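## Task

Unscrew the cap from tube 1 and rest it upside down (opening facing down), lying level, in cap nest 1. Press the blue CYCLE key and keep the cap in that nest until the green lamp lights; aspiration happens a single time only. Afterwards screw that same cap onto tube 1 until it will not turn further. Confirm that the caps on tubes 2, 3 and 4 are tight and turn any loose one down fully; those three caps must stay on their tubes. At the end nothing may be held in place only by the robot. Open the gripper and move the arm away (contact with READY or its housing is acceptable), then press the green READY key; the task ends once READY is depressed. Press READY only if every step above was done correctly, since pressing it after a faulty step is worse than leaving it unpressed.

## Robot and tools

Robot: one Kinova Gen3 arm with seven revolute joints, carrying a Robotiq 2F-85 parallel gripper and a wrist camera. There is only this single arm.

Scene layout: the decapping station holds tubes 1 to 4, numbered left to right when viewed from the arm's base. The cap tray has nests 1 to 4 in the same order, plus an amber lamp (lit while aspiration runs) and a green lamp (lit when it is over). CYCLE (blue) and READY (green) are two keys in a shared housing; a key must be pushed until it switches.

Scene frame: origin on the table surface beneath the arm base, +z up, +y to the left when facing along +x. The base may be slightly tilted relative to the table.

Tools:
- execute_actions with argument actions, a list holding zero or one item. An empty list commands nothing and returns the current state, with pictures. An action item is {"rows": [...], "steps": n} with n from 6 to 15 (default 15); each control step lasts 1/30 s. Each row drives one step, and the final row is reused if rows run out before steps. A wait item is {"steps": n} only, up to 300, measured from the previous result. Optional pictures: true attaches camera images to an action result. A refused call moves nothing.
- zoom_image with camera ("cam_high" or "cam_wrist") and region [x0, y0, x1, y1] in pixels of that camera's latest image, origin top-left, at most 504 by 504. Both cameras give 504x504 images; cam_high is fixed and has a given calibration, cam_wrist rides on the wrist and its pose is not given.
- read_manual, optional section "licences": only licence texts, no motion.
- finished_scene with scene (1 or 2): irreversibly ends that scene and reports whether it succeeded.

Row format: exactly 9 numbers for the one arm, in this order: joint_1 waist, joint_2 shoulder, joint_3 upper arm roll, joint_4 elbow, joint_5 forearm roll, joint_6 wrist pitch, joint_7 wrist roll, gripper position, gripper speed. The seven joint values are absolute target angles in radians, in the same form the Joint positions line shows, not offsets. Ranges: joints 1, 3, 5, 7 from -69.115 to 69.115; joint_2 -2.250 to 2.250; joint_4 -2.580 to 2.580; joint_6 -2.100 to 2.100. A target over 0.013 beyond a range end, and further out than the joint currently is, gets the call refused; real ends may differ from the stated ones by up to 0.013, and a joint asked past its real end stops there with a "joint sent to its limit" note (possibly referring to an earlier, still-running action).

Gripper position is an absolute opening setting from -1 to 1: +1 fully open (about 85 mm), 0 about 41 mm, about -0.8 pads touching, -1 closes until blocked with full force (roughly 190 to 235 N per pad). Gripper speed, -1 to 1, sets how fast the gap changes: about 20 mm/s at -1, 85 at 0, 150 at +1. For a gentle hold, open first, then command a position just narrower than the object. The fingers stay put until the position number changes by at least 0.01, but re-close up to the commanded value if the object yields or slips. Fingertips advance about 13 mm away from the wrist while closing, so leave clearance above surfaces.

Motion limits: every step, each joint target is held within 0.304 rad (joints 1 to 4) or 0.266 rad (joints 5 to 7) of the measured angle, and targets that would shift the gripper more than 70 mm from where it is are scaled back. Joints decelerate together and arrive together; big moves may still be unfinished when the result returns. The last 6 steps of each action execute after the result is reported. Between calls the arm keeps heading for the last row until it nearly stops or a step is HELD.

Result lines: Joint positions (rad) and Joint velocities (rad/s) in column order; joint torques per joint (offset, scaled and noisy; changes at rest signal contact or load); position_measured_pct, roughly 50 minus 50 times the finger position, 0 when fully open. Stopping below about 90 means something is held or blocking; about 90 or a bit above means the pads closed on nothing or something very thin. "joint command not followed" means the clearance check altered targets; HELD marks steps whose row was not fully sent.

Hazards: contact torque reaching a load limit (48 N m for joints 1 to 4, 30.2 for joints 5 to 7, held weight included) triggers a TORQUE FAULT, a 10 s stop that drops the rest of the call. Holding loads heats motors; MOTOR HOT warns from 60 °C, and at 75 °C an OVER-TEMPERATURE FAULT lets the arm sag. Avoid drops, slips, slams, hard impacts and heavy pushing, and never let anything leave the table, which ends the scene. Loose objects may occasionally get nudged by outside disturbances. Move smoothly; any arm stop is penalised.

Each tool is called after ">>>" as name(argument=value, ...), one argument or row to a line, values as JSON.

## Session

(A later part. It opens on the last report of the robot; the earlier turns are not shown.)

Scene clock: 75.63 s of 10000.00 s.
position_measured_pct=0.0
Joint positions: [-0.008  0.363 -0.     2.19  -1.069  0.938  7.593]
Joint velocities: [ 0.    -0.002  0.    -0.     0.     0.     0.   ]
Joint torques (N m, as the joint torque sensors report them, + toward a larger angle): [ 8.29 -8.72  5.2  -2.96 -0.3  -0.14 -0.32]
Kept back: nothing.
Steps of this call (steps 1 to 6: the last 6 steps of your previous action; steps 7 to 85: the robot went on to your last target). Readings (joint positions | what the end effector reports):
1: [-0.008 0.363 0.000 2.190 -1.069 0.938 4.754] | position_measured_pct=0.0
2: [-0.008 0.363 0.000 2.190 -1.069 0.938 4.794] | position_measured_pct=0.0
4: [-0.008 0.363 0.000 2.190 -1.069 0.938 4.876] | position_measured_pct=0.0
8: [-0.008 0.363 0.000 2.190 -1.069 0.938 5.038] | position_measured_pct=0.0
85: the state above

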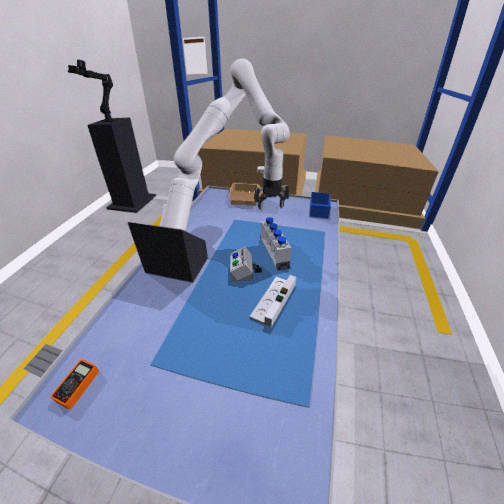

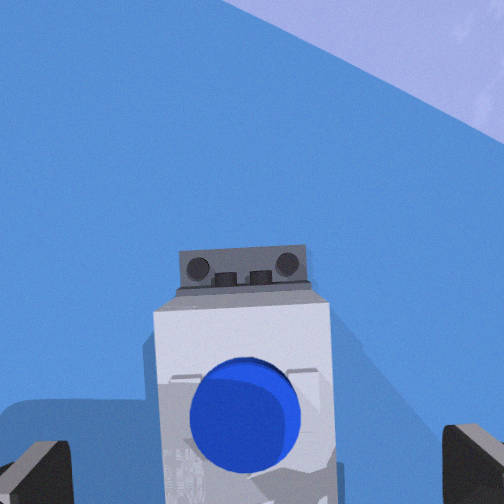

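>>> zoom_image(
  camera="cam_wrist",
  region=[140, 320, 360, 504],
)

Region (140, 320, 360, 504) of cam_wrist's 504x504 image, scaled by 2.291; it fills the top 422 rows of this view, and the rest is white.

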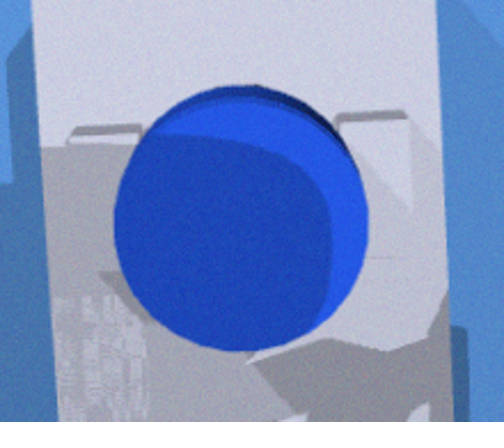

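>>> execute_actions(
  actions=[
    {"rows": [[-0.1336, 0.4716, 0.0, 2.2421, -1.2826, 0.8197, 7.770, 1, 0.5]], "steps": 15},
  ],
  pictures=false,
)

>>> execute_actions(
  actions=[
    {"steps": 14},
  ],
  pictures=true,
)

Scene clock: 79.50 s of 10000.00 s.
position_measured_pct=0.0
Joint positions: [-0.125  0.465 -0.001  2.24  -1.275  0.825  7.764]
Joint velocities: [-0.112  0.103 -0.001  0.077 -0.328 -0.181  0.274]
Joint torques (N m, as the joint torque sensors report them, + toward a larger angle): [ 10.43 -12.07   6.49  -2.27  -0.53  -0.22  -0.33]
Steps of this call (steps 1 to 15: the robot went on to your last target; steps 16 to 107: nothing new was sent; steps 108 to 116: the first 9 steps of this action). Readings (joint positions | what the end effector reports):
108: [-0.009 0.364 0.000 2.191 -1.071 0.937 7.594] | position_measured_pct=0.0
109: [-0.017 0.370 0.001 2.193 -1.079 0.932 7.600] | position_measured_pct=0.0
111: [-0.048 0.397 0.002 2.204 -1.124 0.907 7.638] | position_measured_pct=0.0
115: [-0.119 0.459 -0.001 2.236 -1.259 0.833 7.750] | position_measured_pct=0.0
116: the state above

Scene clock: 79.97 s of 10000.00 s.
position_measured_pct=0.0
Joint positions: [-0.133  0.471 -0.     2.242 -1.283  0.82   7.77 ]
Joint velocities: [-0.001  0.002 -0.001  0.001 -0.    -0.    -0.   ]
Joint torques (N m, as the joint torque sensors report them, + toward a larger angle): [  8.85 -10.22   5.1   -1.33  -0.26  -0.19  -0.35]
Kept back: nothing.
Steps of this call (steps 1 to 6: the last 6 steps of your previous action; steps 7 to 14: the robot went on to your last target). Readings (joint positions | what the end effector reports):
1: [-0.126 0.466 -0.001 2.241 -1.281 0.821 7.769] | position_measured_pct=0.0
2: [-0.127 0.467 -0.001 2.241 -1.282 0.820 7.770] | position_measured_pct=0.0
4: [-0.130 0.469 -0.000 2.242 -1.283 0.820 7.770] | position_measured_pct=0.0
8: [-0.132 0.471 -0.000 2.242 -1.283 0.820 7.770] | position_measured_pct=0.0
14: the state above

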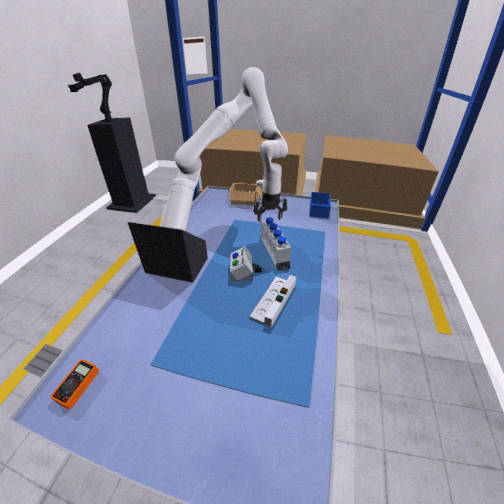

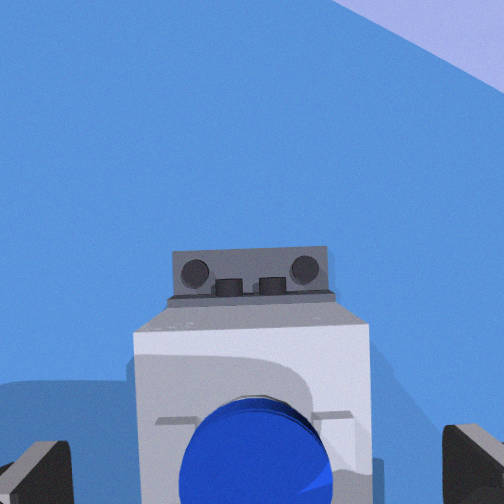

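>>> execute_actions(
  actions=[],
)

Scene clock: 81.73 s of 10000.00 s.
position_measured_pct=0.0
Joint positions: [-0.134  0.472 -0.     2.242 -1.283  0.82   7.77 ]
Joint velocities: [-0.    -0.    -0.     0.001  0.     0.001 -0.   ]
Joint torques (N m, as the joint torque sensors report them, + toward a larger angle): [ 8.8  -9.98  4.94 -1.37 -0.29 -0.18 -0.32]
Kept back: nothing.
Steps of this call (steps 1 to 15: the robot went on to your last target; steps 16 to 53: nothing new was sent). Readings (joint positions | what the end effector reports):
1: [-0.133 0.472 -0.000 2.242 -1.283 0.820 7.770] | position_measured_pct=0.0
2: [-0.133 0.472 -0.000 2.242 -1.283 0.820 7.770] | position_measured_pct=0.0
4: [-0.134 0.472 -0.000 2.242 -1.283 0.820 7.770] | position_measured_pct=0.0
8: [-0.134 0.472 -0.000 2.242 -1.283 0.820 7.770] | position_measured_pct=0.0
53: the state above
The arm was judged still, so your last target was given up. Only a new action makes it travel on or press farther. Fingers that are still opening or closing keep moving.

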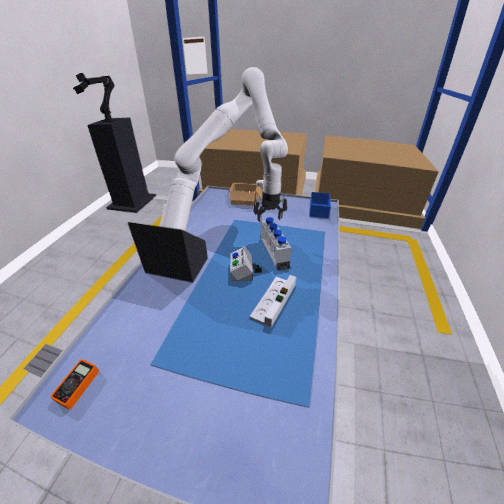

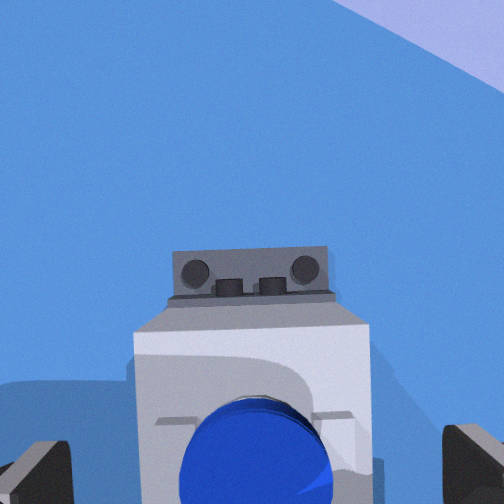

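>>> execute_actions(
  actions=[
    {"rows": [[-0.1336,0.4716,0,2.2421,-1.2826,0.8197,7.770,0.0,0.3]], "steps": 15},
  ],
  pictures=false,
)

Scene clock: 82.63 s of 10000.00 s.
position_measured_pct=23.4
Joint positions: [-0.134  0.472 -0.     2.242 -1.283  0.82   7.77 ]
Joint velocities: [ 0.002  0.002 -0.    -0.002  0.     0.001  0.   ]
Joint torques (N m, as the joint torque sensors report them, + toward a larger angle): [  8.73 -10.03   5.15  -1.39  -0.19  -0.16  -0.33]
Steps of this call (steps 1 to 18: nothing new was sent; steps 19 to 27: the first 9 steps of this action). Readings (joint positions | what the end effector reports):
19: [-0.134 0.472 0.000 2.242 -1.283 0.820 7.770] | position_measured_pct=0.0
20: [-0.134 0.472 0.000 2.242 -1.283 0.820 7.770] | position_measured_pct=0.8
22: [-0.134 0.472 0.000 2.242 -1.283 0.820 7.770] | position_measured_pct=5.6
26: [-0.134 0.472 -0.000 2.242 -1.283 0.820 7.770] | position_measured_pct=19.8
27: the state above

>>> execute_actions(
  actions=[
    {"rows": [[-0.1336,0.4716,0,2.2421,-1.2826,0.8197,7.770,-0.06,-0.5]], "steps": 15},
  ],
  pictures=true,
)

Scene clock: 83.13 s of 10000.00 s.
position_measured_pct=52.8
Joint positions: [-0.132  0.47   0.001  2.241 -1.283  0.82   7.77 ]
Joint velocities: [ 0.003  0.001 -0.    -0.001 -0.     0.    -0.   ]
Joint torques (N m, as the joint torque sensors report them, + toward a larger angle): [ 7.93 -8.95  4.41 -0.66 -0.11 -0.17 -0.35]
Steps of this call (steps 1 to 6: the last 6 steps of your previous action; steps 7 to 15: the first 9 steps of this action). Readings (joint positions | what the end effector reports):
7: [-0.133 0.471 0.000 2.242 -1.283 0.820 7.770] | position_measured_pct=47.2
8: [-0.133 0.471 0.001 2.241 -1.283 0.820 7.770] | position_measured_pct=48.8
10: [-0.133 0.470 0.001 2.241 -1.283 0.820 7.770] | position_measured_pct=51.6
14: [-0.132 0.470 0.001 2.241 -1.283 0.820 7.770] | position_measured_pct=52.8
15: the state above

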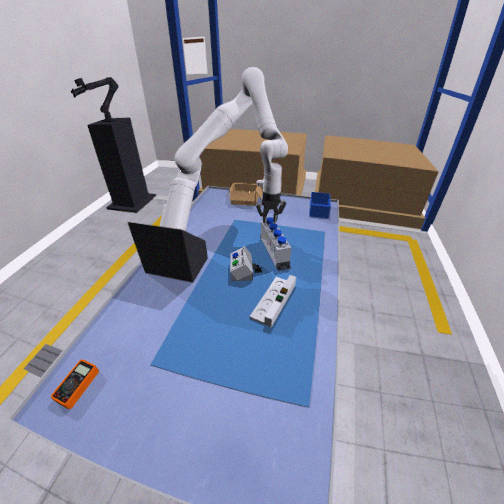

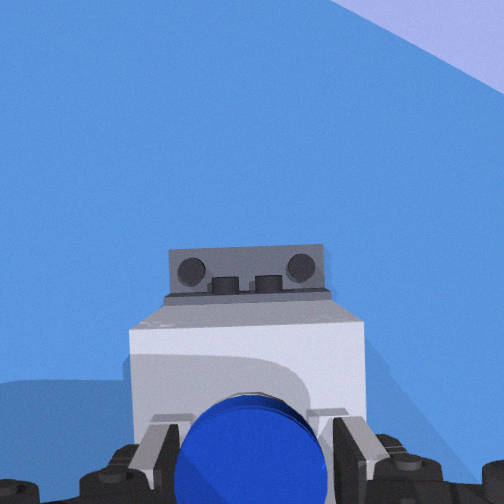

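>>> zoom_image(
  camera="cam_wrist",
  region=[100, 340, 420, 504],
)

Region (100, 340, 420, 504) of cam_wrist's 504x504 image, scaled by 1.575; it fills the top 258 rows of this view, and the rest is white.

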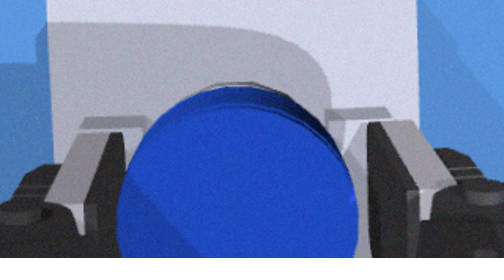

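>>> execute_actions(
  actions=[
    {"rows": [[-0.1251,0.4642,0,2.2386,-1.2682,0.8277,7.759,0.12,-0.5]], "steps": 15},
  ],
  pictures=false,
)

Scene clock: 86.00 s of 10000.00 s.
position_measured_pct=44.4
Joint positions: [-0.125  0.464 -0.     2.239 -1.268  0.828  7.759]
Joint velocities: [ 0.002 -0.003  0.    -0.002  0.    -0.     0.001]
Joint torques (N m, as the joint torque sensors report them, + toward a larger angle): [ 8.68 -9.76  4.99 -1.41 -0.28 -0.16 -0.3 ]
Steps of this call (steps 1 to 6: the last 6 steps of your previous action; steps 7 to 15: the robot went on to your last target; steps 16 to 77: nothing new was sent; steps 78 to 86: the first 9 steps of this action). Readings (joint positions | what the end effector reports):
78: [-0.131 0.469 0.001 2.241 -1.282 0.820 7.769] | position_measured_pct=52.8
79: [-0.126 0.465 -0.000 2.240 -1.275 0.824 7.764] | position_measured_pct=52.4
81: [-0.125 0.464 0.000 2.239 -1.269 0.827 7.759] | position_measured_pct=50.0
85: [-0.125 0.464 -0.000 2.239 -1.268 0.828 7.759] | position_measured_pct=44.8
86: the state above

>>> execute_actions(
  actions=[
    {"rows": [[-0.1251,0.4642,0,2.2386,-1.2682,0.8277,7.759,-0.06,-0.5]], "steps": 15},
  ],
  pictures=true,
)

Scene clock: 86.50 s of 10000.00 s.
position_measured_pct=52.4
Joint positions: [-0.125  0.464 -0.     2.239 -1.268  0.828  7.759]
Joint velocities: [ 0.    -0.     0.001  0.001 -0.001 -0.    -0.   ]
Joint torques (N m, as the joint torque sensors report them, + toward a larger angle): [ 8.72 -9.88  5.11 -1.47 -0.34 -0.26 -0.31]
Steps of this call (steps 1 to 6: the last 6 steps of your previous action; steps 7 to 15: the first 9 steps of this action). Readings (joint positions | what the end effector reports):
7: [-0.125 0.464 0.000 2.239 -1.268 0.828 7.759] | position_measured_pct=44.0
8: [-0.125 0.464 0.000 2.239 -1.268 0.828 7.759] | position_measured_pct=44.4
10: [-0.125 0.464 0.000 2.239 -1.268 0.828 7.759] | position_measured_pct=46.8
14: [-0.125 0.464 -0.000 2.239 -1.268 0.828 7.759] | position_measured_pct=52.4
15: the state above

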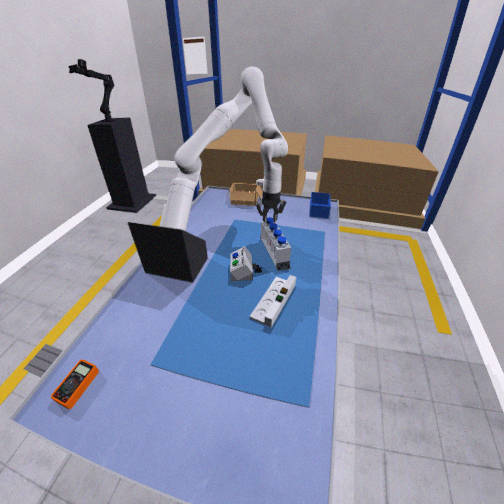

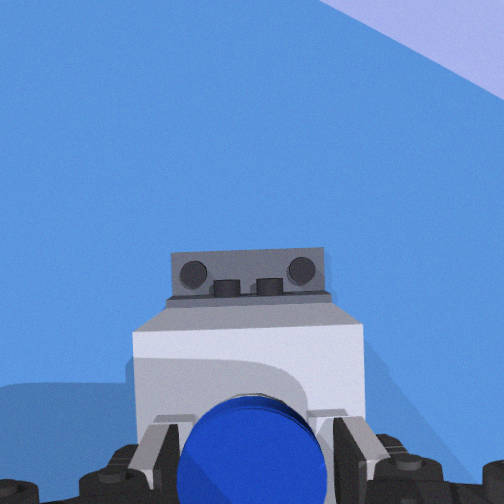

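>>> execute_actions(
  actions=[
    {"rows": [[-0.1251,0.4642,0,2.2386,-1.2682,0.8277,7.759,-0.16,-0.7]], "steps": 15},
  ],
  pictures=true,
)

Scene clock: 87.00 s of 10000.00 s.
position_measured_pct=57.1
Joint positions: [-0.125  0.464  0.     2.24  -1.267  0.828  7.759]
Joint velocities: [ 0.    -0.002 -0.001  0.001 -0.001 -0.     0.   ]
Joint torques (N m, as the joint torque sensors report them, + toward a larger angle): [ 8.41 -9.92  4.72 -2.99 -0.98 -0.28 -0.36]
Steps of this call (steps 1 to 6: the last 6 steps of your previous action; steps 7 to 15: the first 9 steps of this action). Readings (joint positions | what the end effector reports):
7: [-0.125 0.464 0.000 2.239 -1.268 0.828 7.759] | position_measured_pct=52.8
8: [-0.125 0.464 0.000 2.239 -1.268 0.828 7.759] | position_measured_pct=53.2
10: [-0.125 0.464 0.000 2.240 -1.267 0.828 7.759] | position_measured_pct=55.2
14: [-0.125 0.464 0.000 2.240 -1.267 0.828 7.759] | position_measured_pct=57.1
15: the state above

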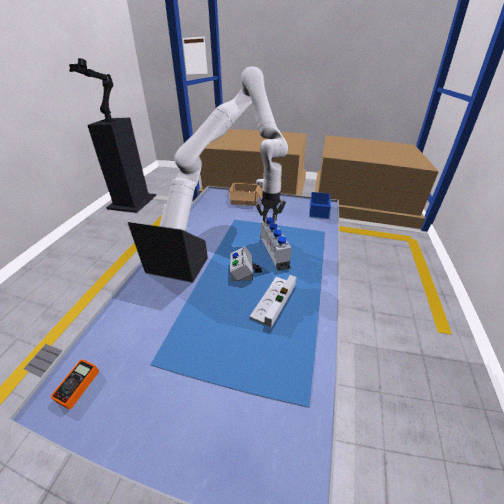

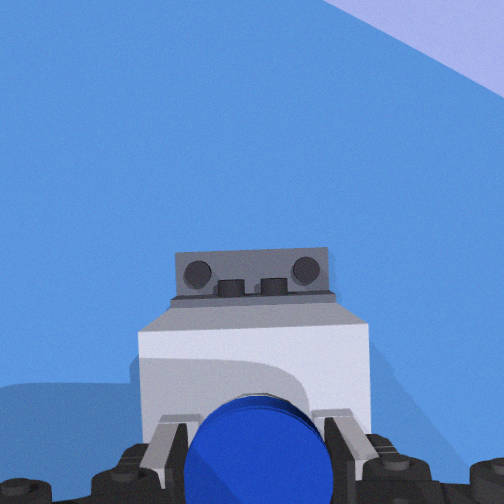

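>>> execute_actions(
  actions=[
    {"rows": [[-0.1242,0.4635,0,2.2426,-1.2684,0.8257,7.759,-0.16,-0.7]], "steps": 15},
  ],
  pictures=true,
)

Scene clock: 93.73 s of 10000.00 s.
position_measured_pct=57.1
Joint positions: [-0.124  0.463 -0.     2.242 -1.269  0.826  7.759]
Joint velocities: [ 0.001 -0.002  0.     0.    -0.002 -0.001 -0.   ]
Joint torques (N m, as the joint torque sensors report them, + toward a larger angle): [ 9.01 -9.65  5.39 -1.21 -0.12 -0.34 -0.39]
Steps of this call (steps 1 to 6: the last 6 steps of your previous action; steps 7 to 15: the robot went on to your last target; steps 16 to 193: nothing new was sent; steps 194 to 202: the first 9 steps of this action). Readings (joint positions | what the end effector reports):
194: [-0.124 0.464 0.000 2.241 -1.267 0.828 7.759] | position_measured_pct=57.1
195: [-0.124 0.464 -0.000 2.242 -1.269 0.826 7.759] | position_measured_pct=57.1
197: [-0.124 0.463 -0.000 2.242 -1.269 0.826 7.759] | position_measured_pct=57.1
201: [-0.124 0.463 -0.000 2.242 -1.269 0.826 7.759] | position_measured_pct=57.1
202: the state above

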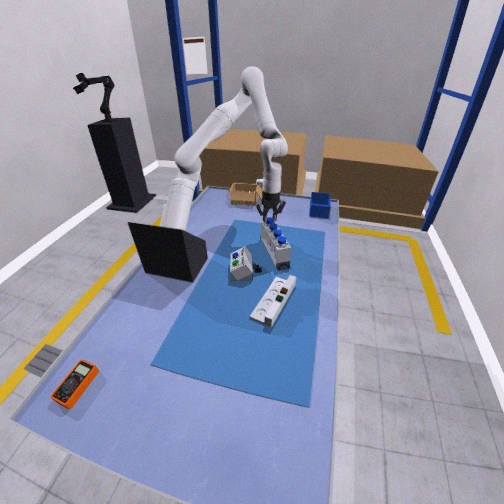

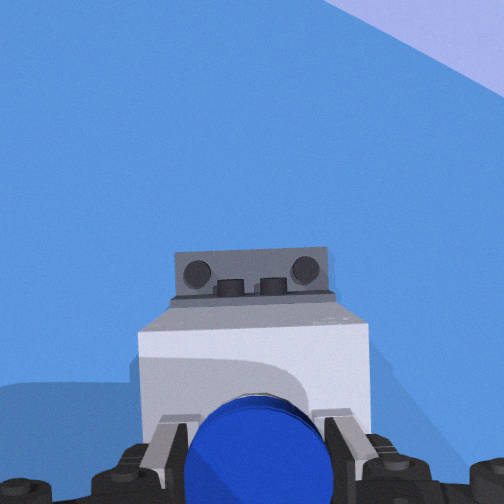

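>>> execute_actions(
  actions=[
    {"rows": [[-0.1242,0.4635,0,2.2426,-1.2684,0.8257,7.759,-0.22,-0.5],[-0.1242,0.4635,0,2.2426,-1.2684,0.8257,7.759,-0.22,-0.5],[-0.1242,0.4635,0,2.2426,-1.2684,0.8257,7.759,-0.22,-0.5],[-0.1242,0.4635,0,2.2426,-1.2684,0.8257,7.759,-0.22,-0.5],[-0.1242,0.4635,0,2.2426,-1.2684,0.8257,7.759,-0.22,-0.5],[-0.1242,0.4635,0,2.2426,-1.2684,0.8257,7.79,-0.22,-0.5],[-0.1242,0.4635,0,2.2426,-1.2684,0.8257,7.82,-0.22,-0.5],[-0.1242,0.4635,0,2.2426,-1.2684,0.8257,7.85,-0.22,-0.5],[-0.1242,0.4635,0,2.2426,-1.2684,0.8257,7.88,-0.22,-0.5],[-0.1242,0.4635,0,2.2426,-1.2684,0.8257,7.91,-0.22,-0.5],[-0.1242,0.4635,0,2.2426,-1.2684,0.8257,7.94,-0.22,-0.5],[-0.1242,0.4635,0,2.2426,-1.2684,0.8257,7.96,-0.22,-0.5]], "steps": 15},
  ],
  pictures=true,
)

Scene clock: 94.77 s of 10000.00 s.
position_measured_pct=58.3
Joint positions: [-0.124  0.463 -0.     2.242 -1.269  0.826  7.815]
Joint velocities: [ 0.002  0.002  0.    -0.     0.    -0.     0.825]
Joint torques (N m, as the joint torque sensors report them, + toward a larger angle): [ 8.73 -9.52  5.1  -1.21 -0.14 -0.45 -0.37]
Steps of this call (steps 1 to 6: the last 6 steps of your previous action; steps 7 to 15: the robot went on to your last target; steps 16 to 22: nothing new was sent; steps 23 to 31: the first 9 steps of this action). Readings (joint positions | what the end effector reports):
23: [-0.124 0.463 -0.000 2.242 -1.269 0.826 7.759] | position_measured_pct=57.1
24: [-0.124 0.463 -0.000 2.242 -1.268 0.826 7.759] | position_measured_pct=57.5
26: [-0.124 0.463 -0.000 2.242 -1.268 0.826 7.759] | position_measured_pct=58.3
30: [-0.124 0.463 -0.000 2.242 -1.269 0.826 7.789] | position_measured_pct=58.3
31: the state above

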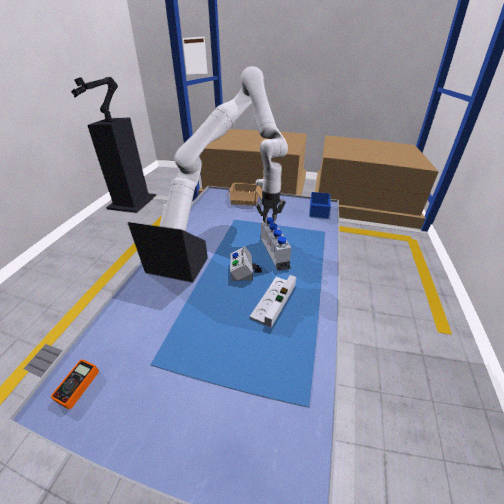

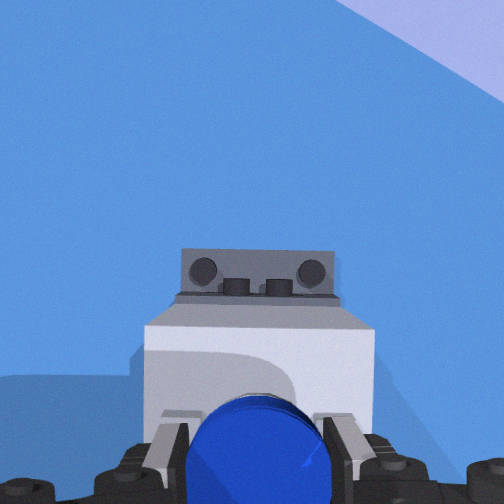

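>>> execute_actions(
  actions=[],
)

Scene clock: 94.97 s of 10000.00 s.
position_measured_pct=58.3
Joint positions: [-0.124  0.463 -0.     2.243 -1.268  0.826  7.957]
Joint velocities: [-0.     0.001 -0.    -0.002  0.    -0.     0.138]
Joint torques (N m, as the joint torque sensors report them, + toward a larger angle): [ 8.86 -9.38  5.27 -1.49 -0.25 -0.46 -0.38]
Kept back: nothing.
Steps of this call (steps 1 to 6: the last 6 steps of your previous action). Readings (joint positions | what the end effector reports):
1: [-0.124 0.463 -0.000 2.242 -1.269 0.826 7.844] | position_measured_pct=58.3
2: [-0.124 0.463 -0.000 2.243 -1.269 0.826 7.873] | position_measured_pct=58.3
4: [-0.124 0.463 -0.000 2.243 -1.268 0.826 7.928] | position_measured_pct=58.3
6: the state above

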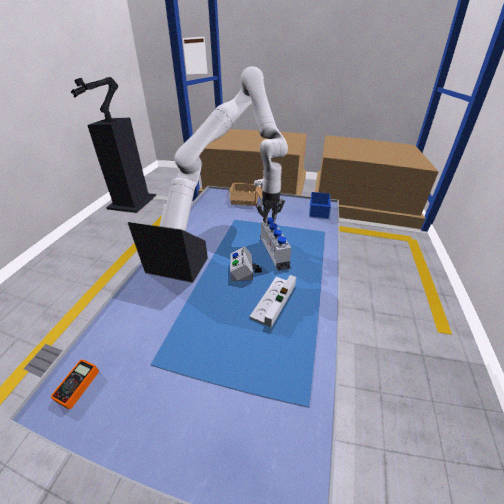

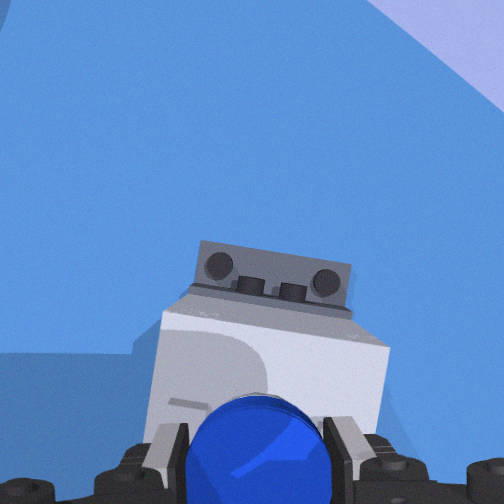

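>>> zoom_image(
  camera="cam_wrist",
  region=[130, 370, 400, 504],
)

Region (130, 370, 400, 504) of cam_wrist's 504x504 image, scaled by 1.867; it fills the top 250 rows of this view, and the rest is white.

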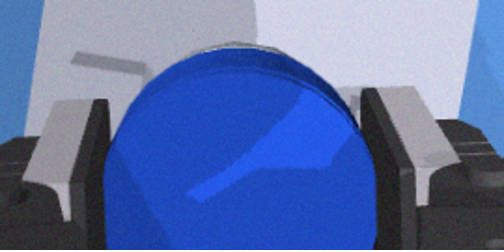

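>>> execute_actions(
  actions=[
    {"rows": [[-0.1242,0.4635,0,2.2426,-1.2684,0.8257,8.50,-0.22,-0.5]], "steps": 15},
  ],
  pictures=false,
)

Scene clock: 96.47 s of 10000.00 s.
position_measured_pct=58.3
Joint positions: [-0.124  0.463  0.     2.243 -1.268  0.826  8.222]
Joint velocities: [ 0.001 -0.003  0.001  0.002  0.003  0.     1.216]
Joint torques (N m, as the joint torque sensors report them, + toward a larger angle): [ 8.59 -9.17  4.93 -1.9  -0.36 -0.5  -0.14]
Steps of this call (steps 1 to 30: the robot went on to your last target; steps 31 to 36: nothing new was sent; steps 37 to 45: the first 9 steps of this action). Readings (joint positions | what the end effector reports):
37: [-0.124 0.463 -0.000 2.243 -1.268 0.826 7.961] | position_measured_pct=58.3
38: [-0.124 0.463 -0.000 2.243 -1.268 0.826 7.971] | position_measured_pct=58.3
40: [-0.124 0.463 -0.000 2.243 -1.268 0.826 8.021] | position_measured_pct=58.3
44: [-0.124 0.463 0.000 2.243 -1.268 0.826 8.181] | position_measured_pct=58.3
45: the state above

>>> execute_actions(
  actions=[
    {"steps": 12},
  ],
  pictures=true,
)

Scene clock: 96.87 s of 10000.00 s.
position_measured_pct=58.3
Joint positions: [-0.124  0.462  0.     2.243 -1.268  0.826  8.5  ]
Joint velocities: [ 0.001  0.002 -0.001 -0.001  0.    -0.    -0.   ]
Joint torques (N m, as the joint torque sensors report them, + toward a larger angle): [ 8.34 -9.1   4.72 -2.06 -0.62 -0.51 -0.29]
Kept back: nothing.
Steps of this call (steps 1 to 6: the last 6 steps of your previous action; steps 7 to 12: the robot went on to your last target). Readings (joint positions | what the end effector reports):
1: [-0.124 0.463 0.000 2.243 -1.268 0.826 8.262] | position_measured_pct=58.3
2: [-0.124 0.463 0.000 2.243 -1.268 0.826 8.303] | position_measured_pct=58.3
4: [-0.124 0.463 0.000 2.243 -1.268 0.826 8.384] | position_measured_pct=58.3
8: [-0.124 0.462 0.000 2.243 -1.268 0.826 8.496] | position_measured_pct=58.3
12: the state above

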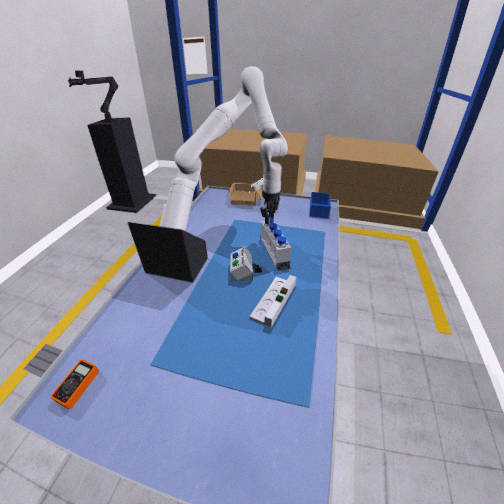

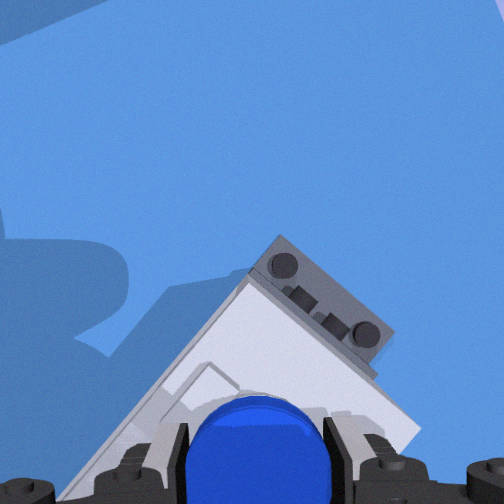

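>>> execute_actions(
  actions=[
    {"rows": [[-0.1232,0.4626,0,2.2423,-1.2666,0.8265,8.75,-0.22,-0.5],[-0.1232,0.4626,0,2.2423,-1.2666,0.8265,8.75,-0.22,-0.5],[-0.1232,0.4626,0,2.2423,-1.2666,0.8265,8.75,-0.22,-0.5],[-0.1232,0.4626,0,2.2423,-1.2666,0.8265,8.75,-0.22,-0.5],[-0.1223,0.4618,0,2.2421,-1.2651,0.8271,9.10,-0.22,-0.5]], "steps": 15},
  ],
  pictures=false,
)

Scene clock: 98.37 s of 10000.00 s.
position_measured_pct=58.3
Joint positions: [-0.123  0.462  0.     2.243 -1.266  0.826  8.762]
Joint velocities: [ 0.002 -0.001 -0.     0.     0.006  0.001  1.215]
Joint torques (N m, as the joint torque sensors report them, + toward a larger angle): [ 8.62 -9.88  4.98 -2.27 -0.34 -0.02 -0.31]
Steps of this call (steps 1 to 30: the robot went on to your last target; steps 31 to 36: nothing new was sent; steps 37 to 45: the first 9 steps of this action). Readings (joint positions | what the end effector reports):
37: [-0.124 0.462 0.000 2.243 -1.268 0.826 8.501] | position_measured_pct=58.3
38: [-0.123 0.462 0.000 2.243 -1.268 0.826 8.511] | position_measured_pct=58.3
40: [-0.123 0.462 0.000 2.243 -1.267 0.826 8.561] | position_measured_pct=58.3
44: [-0.123 0.462 0.000 2.243 -1.266 0.826 8.721] | position_measured_pct=58.3
45: the state above

>>> execute_actions(
  actions=[
    {"rows": [[-0.1215,0.4610,0,2.2419,-1.2636,0.8278,9.70,-0.22,-0.5]], "steps": 15},
  ],
  pictures=false,
)

Scene clock: 98.87 s of 10000.00 s.
position_measured_pct=58.3
Joint positions: [-0.122  0.462  0.     2.243 -1.264  0.826  9.37 ]
Joint velocities: [-0.001 -0.001  0.001  0.     0.001 -0.001  1.215]
Joint torques (N m, as the joint torque sensors report them, + toward a larger angle): [  8.93 -10.31   4.97  -2.07  -0.22   0.45   0.1 ]
Steps of this call (steps 1 to 6: the last 6 steps of your previous action; steps 7 to 15: the first 9 steps of this action). Readings (joint positions | what the end effector reports):
7: [-0.122 0.462 0.000 2.243 -1.265 0.826 9.045] | position_measured_pct=58.3
8: [-0.122 0.462 0.000 2.243 -1.265 0.826 9.086] | position_measured_pct=58.3
10: [-0.122 0.462 0.000 2.243 -1.264 0.826 9.167] | position_measured_pct=58.3
14: [-0.122 0.462 0.000 2.243 -1.264 0.826 9.330] | position_measured_pct=58.3
15: the state above

>>> execute_actions(
  actions=[],
)

Scene clock: 99.17 s of 10000.00 s.
position_measured_pct=58.3
Joint positions: [-0.122  0.461  0.001  2.243 -1.264  0.826  9.693]
Joint velocities: [ 0.003 -0.001  0.001 -0.     0.002  0.002  0.307]
Joint torques (N m, as the joint torque sensors report them, + toward a larger angle): [  8.69 -10.31   4.64  -2.08  -0.12   0.63   0.09]
Kept back: nothing.
Steps of this call (steps 1 to 6: the last 6 steps of your previous action; steps 7 to 9: the robot went on to your last target). Readings (joint positions | what the end effector reports):
1: [-0.122 0.462 0.000 2.243 -1.264 0.826 9.411] | position_measured_pct=58.3
2: [-0.122 0.462 0.000 2.243 -1.264 0.826 9.452] | position_measured_pct=58.3
4: [-0.122 0.462 0.000 2.243 -1.264 0.826 9.533] | position_measured_pct=58.3
8: [-0.122 0.461 0.000 2.243 -1.264 0.826 9.677] | position_measured_pct=58.3
9: the state above

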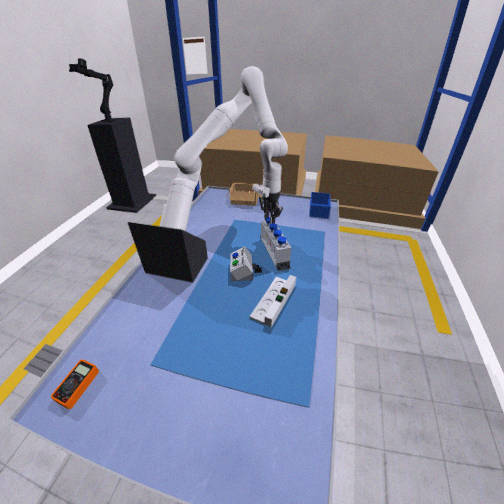

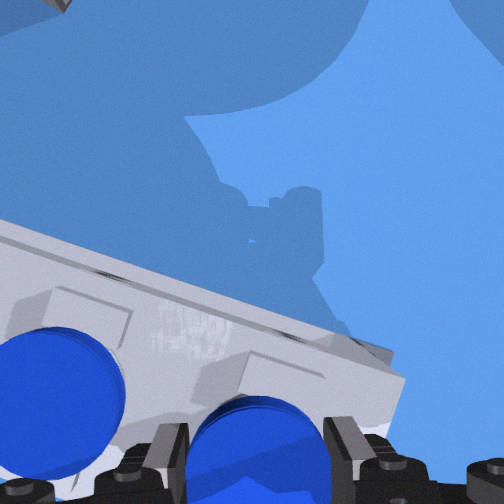

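>>> execute_actions(
  actions=[
    {"rows": [[-0.1206,0.4603,0,2.2417,-1.2621,0.8285,10.30,-0.22,-0.5]], "steps": 15},
  ],
  pictures=false,
)

Scene clock: 100.77 s of 10000.00 s.
position_measured_pct=58.3
Joint positions: [-0.121  0.461  0.001  2.242 -1.263  0.827  9.961]
Joint velocities: [ 0.002 -0.002  0.     0.     0.001  0.001  1.216]
Joint torques (N m, as the joint torque sensors report them, + toward a larger angle): [  8.7  -10.14   4.67  -1.89   0.1    0.6   -0.1 ]
Steps of this call (steps 1 to 30: the robot went on to your last target; steps 31 to 39: nothing new was sent; steps 40 to 48: the first 9 steps of this action). Readings (joint positions | what the end effector reports):
40: [-0.121 0.461 0.001 2.243 -1.264 0.826 9.701] | position_measured_pct=58.3
41: [-0.121 0.461 0.000 2.243 -1.264 0.826 9.710] | position_measured_pct=58.3
43: [-0.121 0.461 0.000 2.243 -1.264 0.826 9.761] | position_measured_pct=58.3
47: [-0.121 0.461 0.001 2.242 -1.263 0.827 9.921] | position_measured_pct=58.3
48: the state above

>>> execute_actions(
  actions=[
    {"rows": [[-0.1198,0.4596,0,2.2415,-1.2606,0.8291,10.90,-0.22,-0.5]], "steps": 15},
  ],
  pictures=false,
)

>>> execute_actions(
  actions=[
    {"rows": [[-0.1190,0.4588,0,2.2413,-1.2591,0.8298,11.50,-0.22,-0.5]], "steps": 15},
  ],
  pictures=false,
)

Scene clock: 101.40 s of 10000.00 s.
position_measured_pct=58.3
Joint positions: [-0.12   0.461  0.001  2.242 -1.262  0.827 10.561]
Joint velocities: [ 0.003 -0.     0.    -0.001  0.002  0.002  1.215]
Joint torques (N m, as the joint torque sensors report them, + toward a larger angle): [  8.21 -10.44   4.58  -1.48   0.38   0.5   -0.19]
Steps of this call (steps 1 to 6: the last 6 steps of your previous action; steps 7 to 10: the robot went on to your last target; steps 11 to 19: the first 9 steps of this action). Readings (joint positions | what the end effector reports):
11: [-0.120 0.461 0.001 2.242 -1.263 0.827 10.301] | position_measured_pct=58.3
12: [-0.120 0.461 0.001 2.242 -1.263 0.827 10.310] | position_measured_pct=58.3
14: [-0.120 0.461 0.001 2.242 -1.263 0.827 10.361] | position_measured_pct=58.3
18: [-0.120 0.461 0.001 2.242 -1.262 0.827 10.521] | position_measured_pct=58.3
19: the state above

Scene clock: 101.90 s of 10000.00 s.
position_measured_pct=58.3
Joint positions: [-0.119  0.46   0.001  2.241 -1.261  0.828 11.17 ]
Joint velocities: [-0.    -0.001 -0.    -0.003  0.004  0.003  1.216]
Joint torques (N m, as the joint torque sensors report them, + toward a larger angle): [  8.55 -10.71   4.62  -1.17   0.41   0.26  -0.2 ]
Steps of this call (steps 1 to 6: the last 6 steps of your previous action; steps 7 to 15: the first 9 steps of this action). Readings (joint positions | what the end effector reports):
7: [-0.119 0.460 0.001 2.242 -1.262 0.828 10.845] | position_measured_pct=58.3
8: [-0.119 0.460 0.001 2.242 -1.262 0.828 10.886] | position_measured_pct=58.3
10: [-0.119 0.460 0.001 2.241 -1.262 0.828 10.967] | position_measured_pct=58.3
14: [-0.119 0.460 0.001 2.241 -1.261 0.828 11.130] | position_measured_pct=58.3
15: the state above

>>> execute_actions(
  actions=[
    {"rows": [[-0.1190,0.4588,0,2.2413,-1.2591,0.8298,12.10,-0.22,-0.5]], "steps": 15},
  ],
  pictures=false,
)

>>> execute_actions(
  actions=[
    {"rows": [[-0.1188,0.4586,0,2.2412,-1.2587,0.8300,12.70,-0.22,-0.5]], "steps": 15},
  ],
  pictures=true,
)

Scene clock: 102.60 s of 10000.00 s.
position_measured_pct=58.3
Joint positions: [-0.118  0.459  0.001  2.24  -1.26   0.829 11.762]
Joint velocities: [-0.    -0.003 -0.     0.     0.     0.001  1.216]
Joint torques (N m, as the joint torque sensors report them, + toward a larger angle): [ 8.34 -9.87  4.83 -0.97  0.04  0.05 -0.3 ]
Steps of this call (steps 1 to 6: the last 6 steps of your previous action; steps 7 to 12: the robot went on to your last target; steps 13 to 21: the first 9 steps of this action). Readings (joint positions | what the end effector reports):
13: [-0.119 0.460 0.001 2.241 -1.261 0.829 11.501] | position_measured_pct=58.3
14: [-0.119 0.460 0.001 2.241 -1.261 0.829 11.510] | position_measured_pct=58.3
16: [-0.118 0.460 0.001 2.241 -1.261 0.829 11.561] | position_measured_pct=58.3
20: [-0.118 0.459 0.001 2.240 -1.260 0.829 11.721] | position_measured_pct=58.3
21: the state above

Scene clock: 103.10 s of 10000.00 s.
position_measured_pct=58.3
Joint positions: [-0.118  0.458  0.     2.24  -1.26   0.83  12.371]
Joint velocities: [ 0.001 -0.001  0.    -0.     0.001  0.001  1.215]
Joint torques (N m, as the joint torque sensors report them, + toward a larger angle): [ 8.24 -9.22  4.87 -0.86  0.14 -0.23 -0.17]
Steps of this call (steps 1 to 6: the last 6 steps of your previous action; steps 7 to 15: the first 9 steps of this action). Readings (joint positions | what the end effector reports):
7: [-0.118 0.459 0.001 2.240 -1.260 0.829 12.046] | position_measured_pct=58.3
8: [-0.118 0.459 0.001 2.240 -1.260 0.829 12.086] | position_measured_pct=58.3
10: [-0.118 0.458 0.000 2.240 -1.260 0.830 12.167] | position_measured_pct=58.3
14: [-0.118 0.458 0.000 2.240 -1.260 0.830 12.330] | position_measured_pct=58.3
15: the state above

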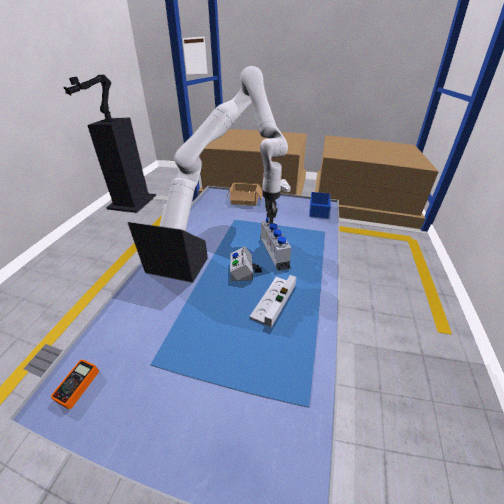

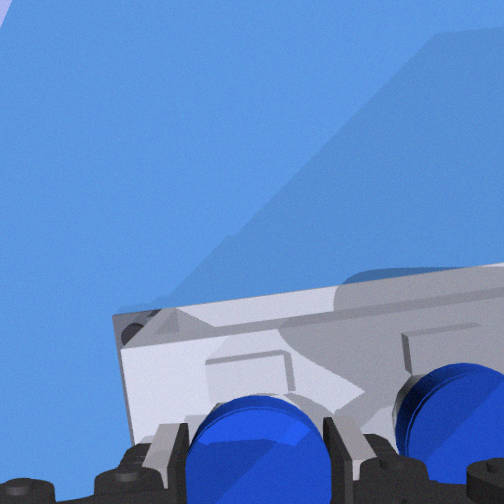

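>>> execute_actions(
  actions=[
    {"rows": [[-0.1170,0.4570,0,2.2407,-1.2556,0.8313,13.30,-0.22,-0.5]], "steps": 15},
  ],
  pictures=false,
)

>>> execute_actions(
  actions=[
    {"rows": [[-0.1157,0.4558,0,2.2404,-1.2533,0.8323,13.90,-0.22,-0.5]], "steps": 15},
  ],
  pictures=false,
)

Scene clock: 103.80 s of 10000.00 s.
position_measured_pct=58.3
Joint positions: [-0.117  0.457  0.     2.24  -1.257  0.831 12.962]
Joint velocities: [ 0.003 -0.     0.     0.001  0.009  0.002  1.215]
Joint torques (N m, as the joint torque sensors report them, + toward a larger angle): [ 8.8  -9.26  5.19 -1.44 -0.05 -0.37  0.06]
Steps of this call (steps 1 to 6: the last 6 steps of your previous action; steps 7 to 12: the robot went on to your last target; steps 13 to 21: the first 9 steps of this action). Readings (joint positions | what the end effector reports):
13: [-0.118 0.458 0.000 2.240 -1.260 0.830 12.701] | position_measured_pct=58.3
14: [-0.118 0.458 0.000 2.240 -1.259 0.830 12.711] | position_measured_pct=58.3
16: [-0.118 0.457 0.000 2.240 -1.259 0.831 12.761] | position_measured_pct=58.3
20: [-0.117 0.457 0.000 2.240 -1.257 0.831 12.921] | position_measured_pct=58.3
21: the state above

Scene clock: 104.30 s of 10000.00 s.
position_measured_pct=58.3
Joint positions: [-0.116  0.456 -0.     2.24  -1.254  0.832 13.571]
Joint velocities: [ 0.001 -0.003 -0.    -0.001  0.005  0.     1.216]
Joint torques (N m, as the joint torque sensors report them, + toward a larger angle): [ 8.66 -9.57  5.31 -1.39 -0.19 -0.36 -0.12]
Steps of this call (steps 1 to 6: the last 6 steps of your previous action; steps 7 to 15: the first 9 steps of this action). Readings (joint positions | what the end effector reports):
7: [-0.117 0.456 -0.000 2.240 -1.256 0.832 13.246] | position_measured_pct=58.3
8: [-0.117 0.456 -0.000 2.240 -1.256 0.832 13.286] | position_measured_pct=58.3
10: [-0.117 0.456 -0.000 2.240 -1.255 0.832 13.368] | position_measured_pct=58.3
14: [-0.116 0.456 -0.000 2.240 -1.254 0.832 13.530] | position_measured_pct=58.3
15: the state above

>>> execute_actions(
  actions=[
    {"rows": [[-0.1148,0.4551,0,2.2402,-1.2518,0.8330,14.50,-0.22,-0.5]], "steps": 15},
  ],
  pictures=false,
)

>>> execute_actions(
  actions=[
    {"rows": [[-0.1139,0.4543,0,2.2400,-1.2502,0.8337,15.10,-0.22,-0.5]], "steps": 15},
  ],
  pictures=true,
)

Scene clock: 104.93 s of 10000.00 s.
position_measured_pct=58.3
Joint positions: [-0.115  0.455 -0.     2.24  -1.252  0.833 14.162]
Joint velocities: [0.001 0.001 0.001 0.    0.003 0.001 1.216]
Joint torques (N m, as the joint torque sensors report them, + toward a larger angle): [ 8.69 -9.73  5.08 -1.53 -0.19 -0.32 -0.43]
Steps of this call (steps 1 to 6: the last 6 steps of your previous action; steps 7 to 10: the robot went on to your last target; steps 11 to 19: the first 9 steps of this action). Readings (joint positions | what the end effector reports):
11: [-0.116 0.456 -0.000 2.240 -1.253 0.833 13.901] | position_measured_pct=58.3
12: [-0.116 0.456 -0.000 2.240 -1.253 0.833 13.911] | position_measured_pct=58.3
14: [-0.116 0.455 -0.000 2.240 -1.253 0.833 13.961] | position_measured_pct=58.3
18: [-0.115 0.455 -0.000 2.240 -1.252 0.833 14.121] | position_measured_pct=58.3
19: the state above

Scene clock: 105.43 s of 10000.00 s.
position_measured_pct=58.3
Joint positions: [-0.114  0.455  0.     2.24  -1.251  0.834 14.771]
Joint velocities: [ 0.001 -0.004 -0.     0.     0.004  0.001  1.216]
Joint torques (N m, as the joint torque sensors report them, + toward a larger angle): [ 8.46 -9.88  5.09 -1.57 -0.15 -0.1  -0.31]
Steps of this call (steps 1 to 6: the last 6 steps of your previous action; steps 7 to 15: the first 9 steps of this action). Readings (joint positions | what the end effector reports):
7: [-0.115 0.455 -0.000 2.240 -1.252 0.833 14.446] | position_measured_pct=58.3
8: [-0.115 0.455 -0.000 2.240 -1.252 0.833 14.486] | position_measured_pct=58.3
10: [-0.115 0.455 -0.000 2.240 -1.251 0.833 14.568] | position_measured_pct=58.3
14: [-0.114 0.455 0.000 2.240 -1.251 0.833 14.730] | position_measured_pct=58.3
15: the state above

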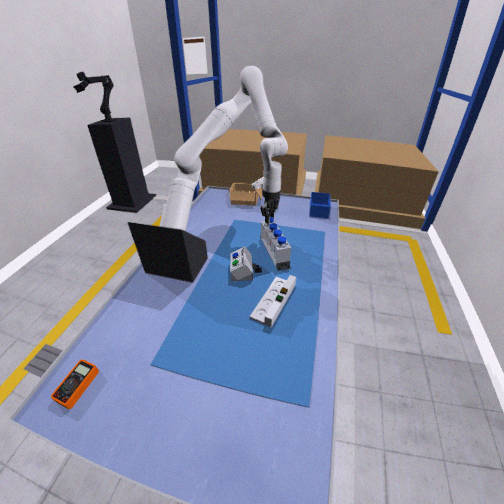

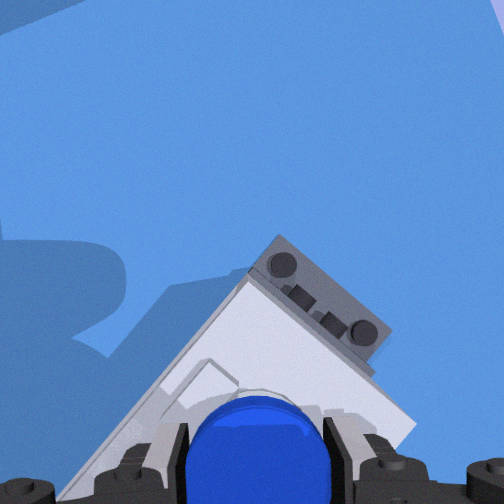

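>>> execute_actions(
  actions=[
    {"rows": [[-0.1108,0.4515,0,2.2391,-1.2447,0.8361,15.10,-0.22,-0.5]], "steps": 15},
  ],
  pictures=true,
)

Scene clock: 106.00 s of 10000.00 s.
position_measured_pct=58.3
Joint positions: [-0.111  0.452  0.     2.239 -1.245  0.836 15.1  ]
Joint velocities: [ 0.001 -0.001  0.     0.     0.001  0.     0.   ]
Joint torques (N m, as the joint torque sensors report them, + toward a larger angle): [ 8.77 -9.72  5.1  -1.59 -0.25 -0.21 -0.31]
Steps of this call (steps 1 to 6: the last 6 steps of your previous action; steps 7 to 8: the robot went on to your last target; steps 9 to 17: the first 9 steps of this action). Readings (joint positions | what the end effector reports):
9: [-0.113 0.454 -0.000 2.240 -1.250 0.834 15.094] | position_measured_pct=58.3
10: [-0.111 0.452 -0.000 2.240 -1.246 0.835 15.099] | position_measured_pct=58.3
12: [-0.111 0.452 0.000 2.239 -1.245 0.836 15.100] | position_measured_pct=58.3
16: [-0.111 0.452 0.000 2.239 -1.245 0.836 15.100] | position_measured_pct=58.3
17: the state above

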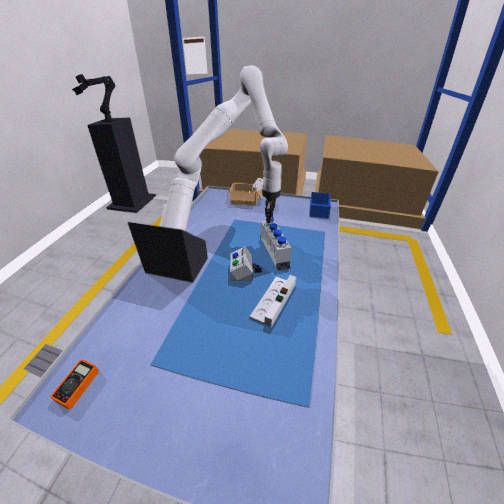

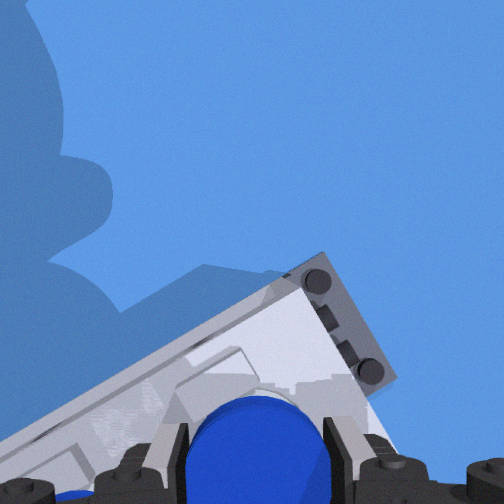

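>>> execute_actions(
  actions=[
    {"rows": [[-0.0803,0.4247,0,2.2303,-1.1921,0.8611,15.10,-0.22,-0.5],[-0.0803,0.4247,0,2.2303,-1.1921,0.8611,15.10,-0.22,-0.5],[-0.0803,0.4247,0,2.2303,-1.1921,0.8611,15.10,-0.22,-0.5],[-0.0803,0.4247,0,2.2303,-1.1921,0.8611,15.10,-0.22,-0.5],[-0.0803,0.4247,0,2.2303,-1.1921,0.8611,15.10,-0.22,-0.5],[-0.0803,0.4247,0,2.2303,-1.1921,0.8611,15.10,-0.22,-0.5],[0.0078,0.3544,0,2.1950,-1.0568,0.9476,15.10,-0.22,-0.5]], "steps": 15},
  ],
  pictures=true,
)

Scene clock: 111.67 s of 10000.00 s.
position_measured_pct=58.3
Joint positions: [-0.06   0.409 -0.001  2.224 -1.167  0.877 15.1  ]
Joint velocities: [ 0.471 -0.37  -0.006 -0.169  0.601  0.39  -0.   ]
Joint torques (N m, as the joint torque sensors report them, + toward a larger angle): [ 10.23 -11.45   6.43  -3.04  -0.32  -0.27  -0.35]
Steps of this call (steps 1 to 6: the last 6 steps of your previous action; steps 7 to 15: the robot went on to your last target; steps 16 to 161: nothing new was sent; steps 162 to 170: the first 9 steps of this action). Readings (joint positions | what the end effector reports):
162: [-0.109 0.450 -0.000 2.239 -1.243 0.837 15.100] | position_measured_pct=58.3
163: [-0.102 0.444 -0.001 2.238 -1.234 0.841 15.100] | position_measured_pct=58.3
165: [-0.084 0.428 -0.000 2.232 -1.202 0.856 15.100] | position_measured_pct=58.3
169: [-0.073 0.419 -0.001 2.228 -1.183 0.867 15.100] | position_measured_pct=58.3
170: the state above

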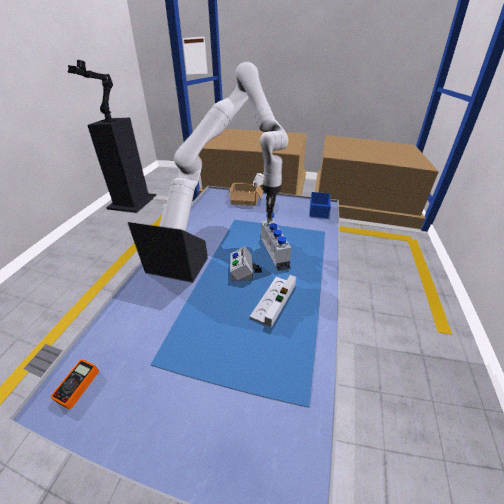

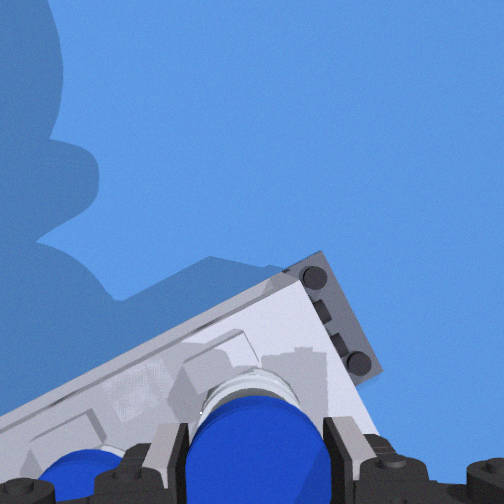

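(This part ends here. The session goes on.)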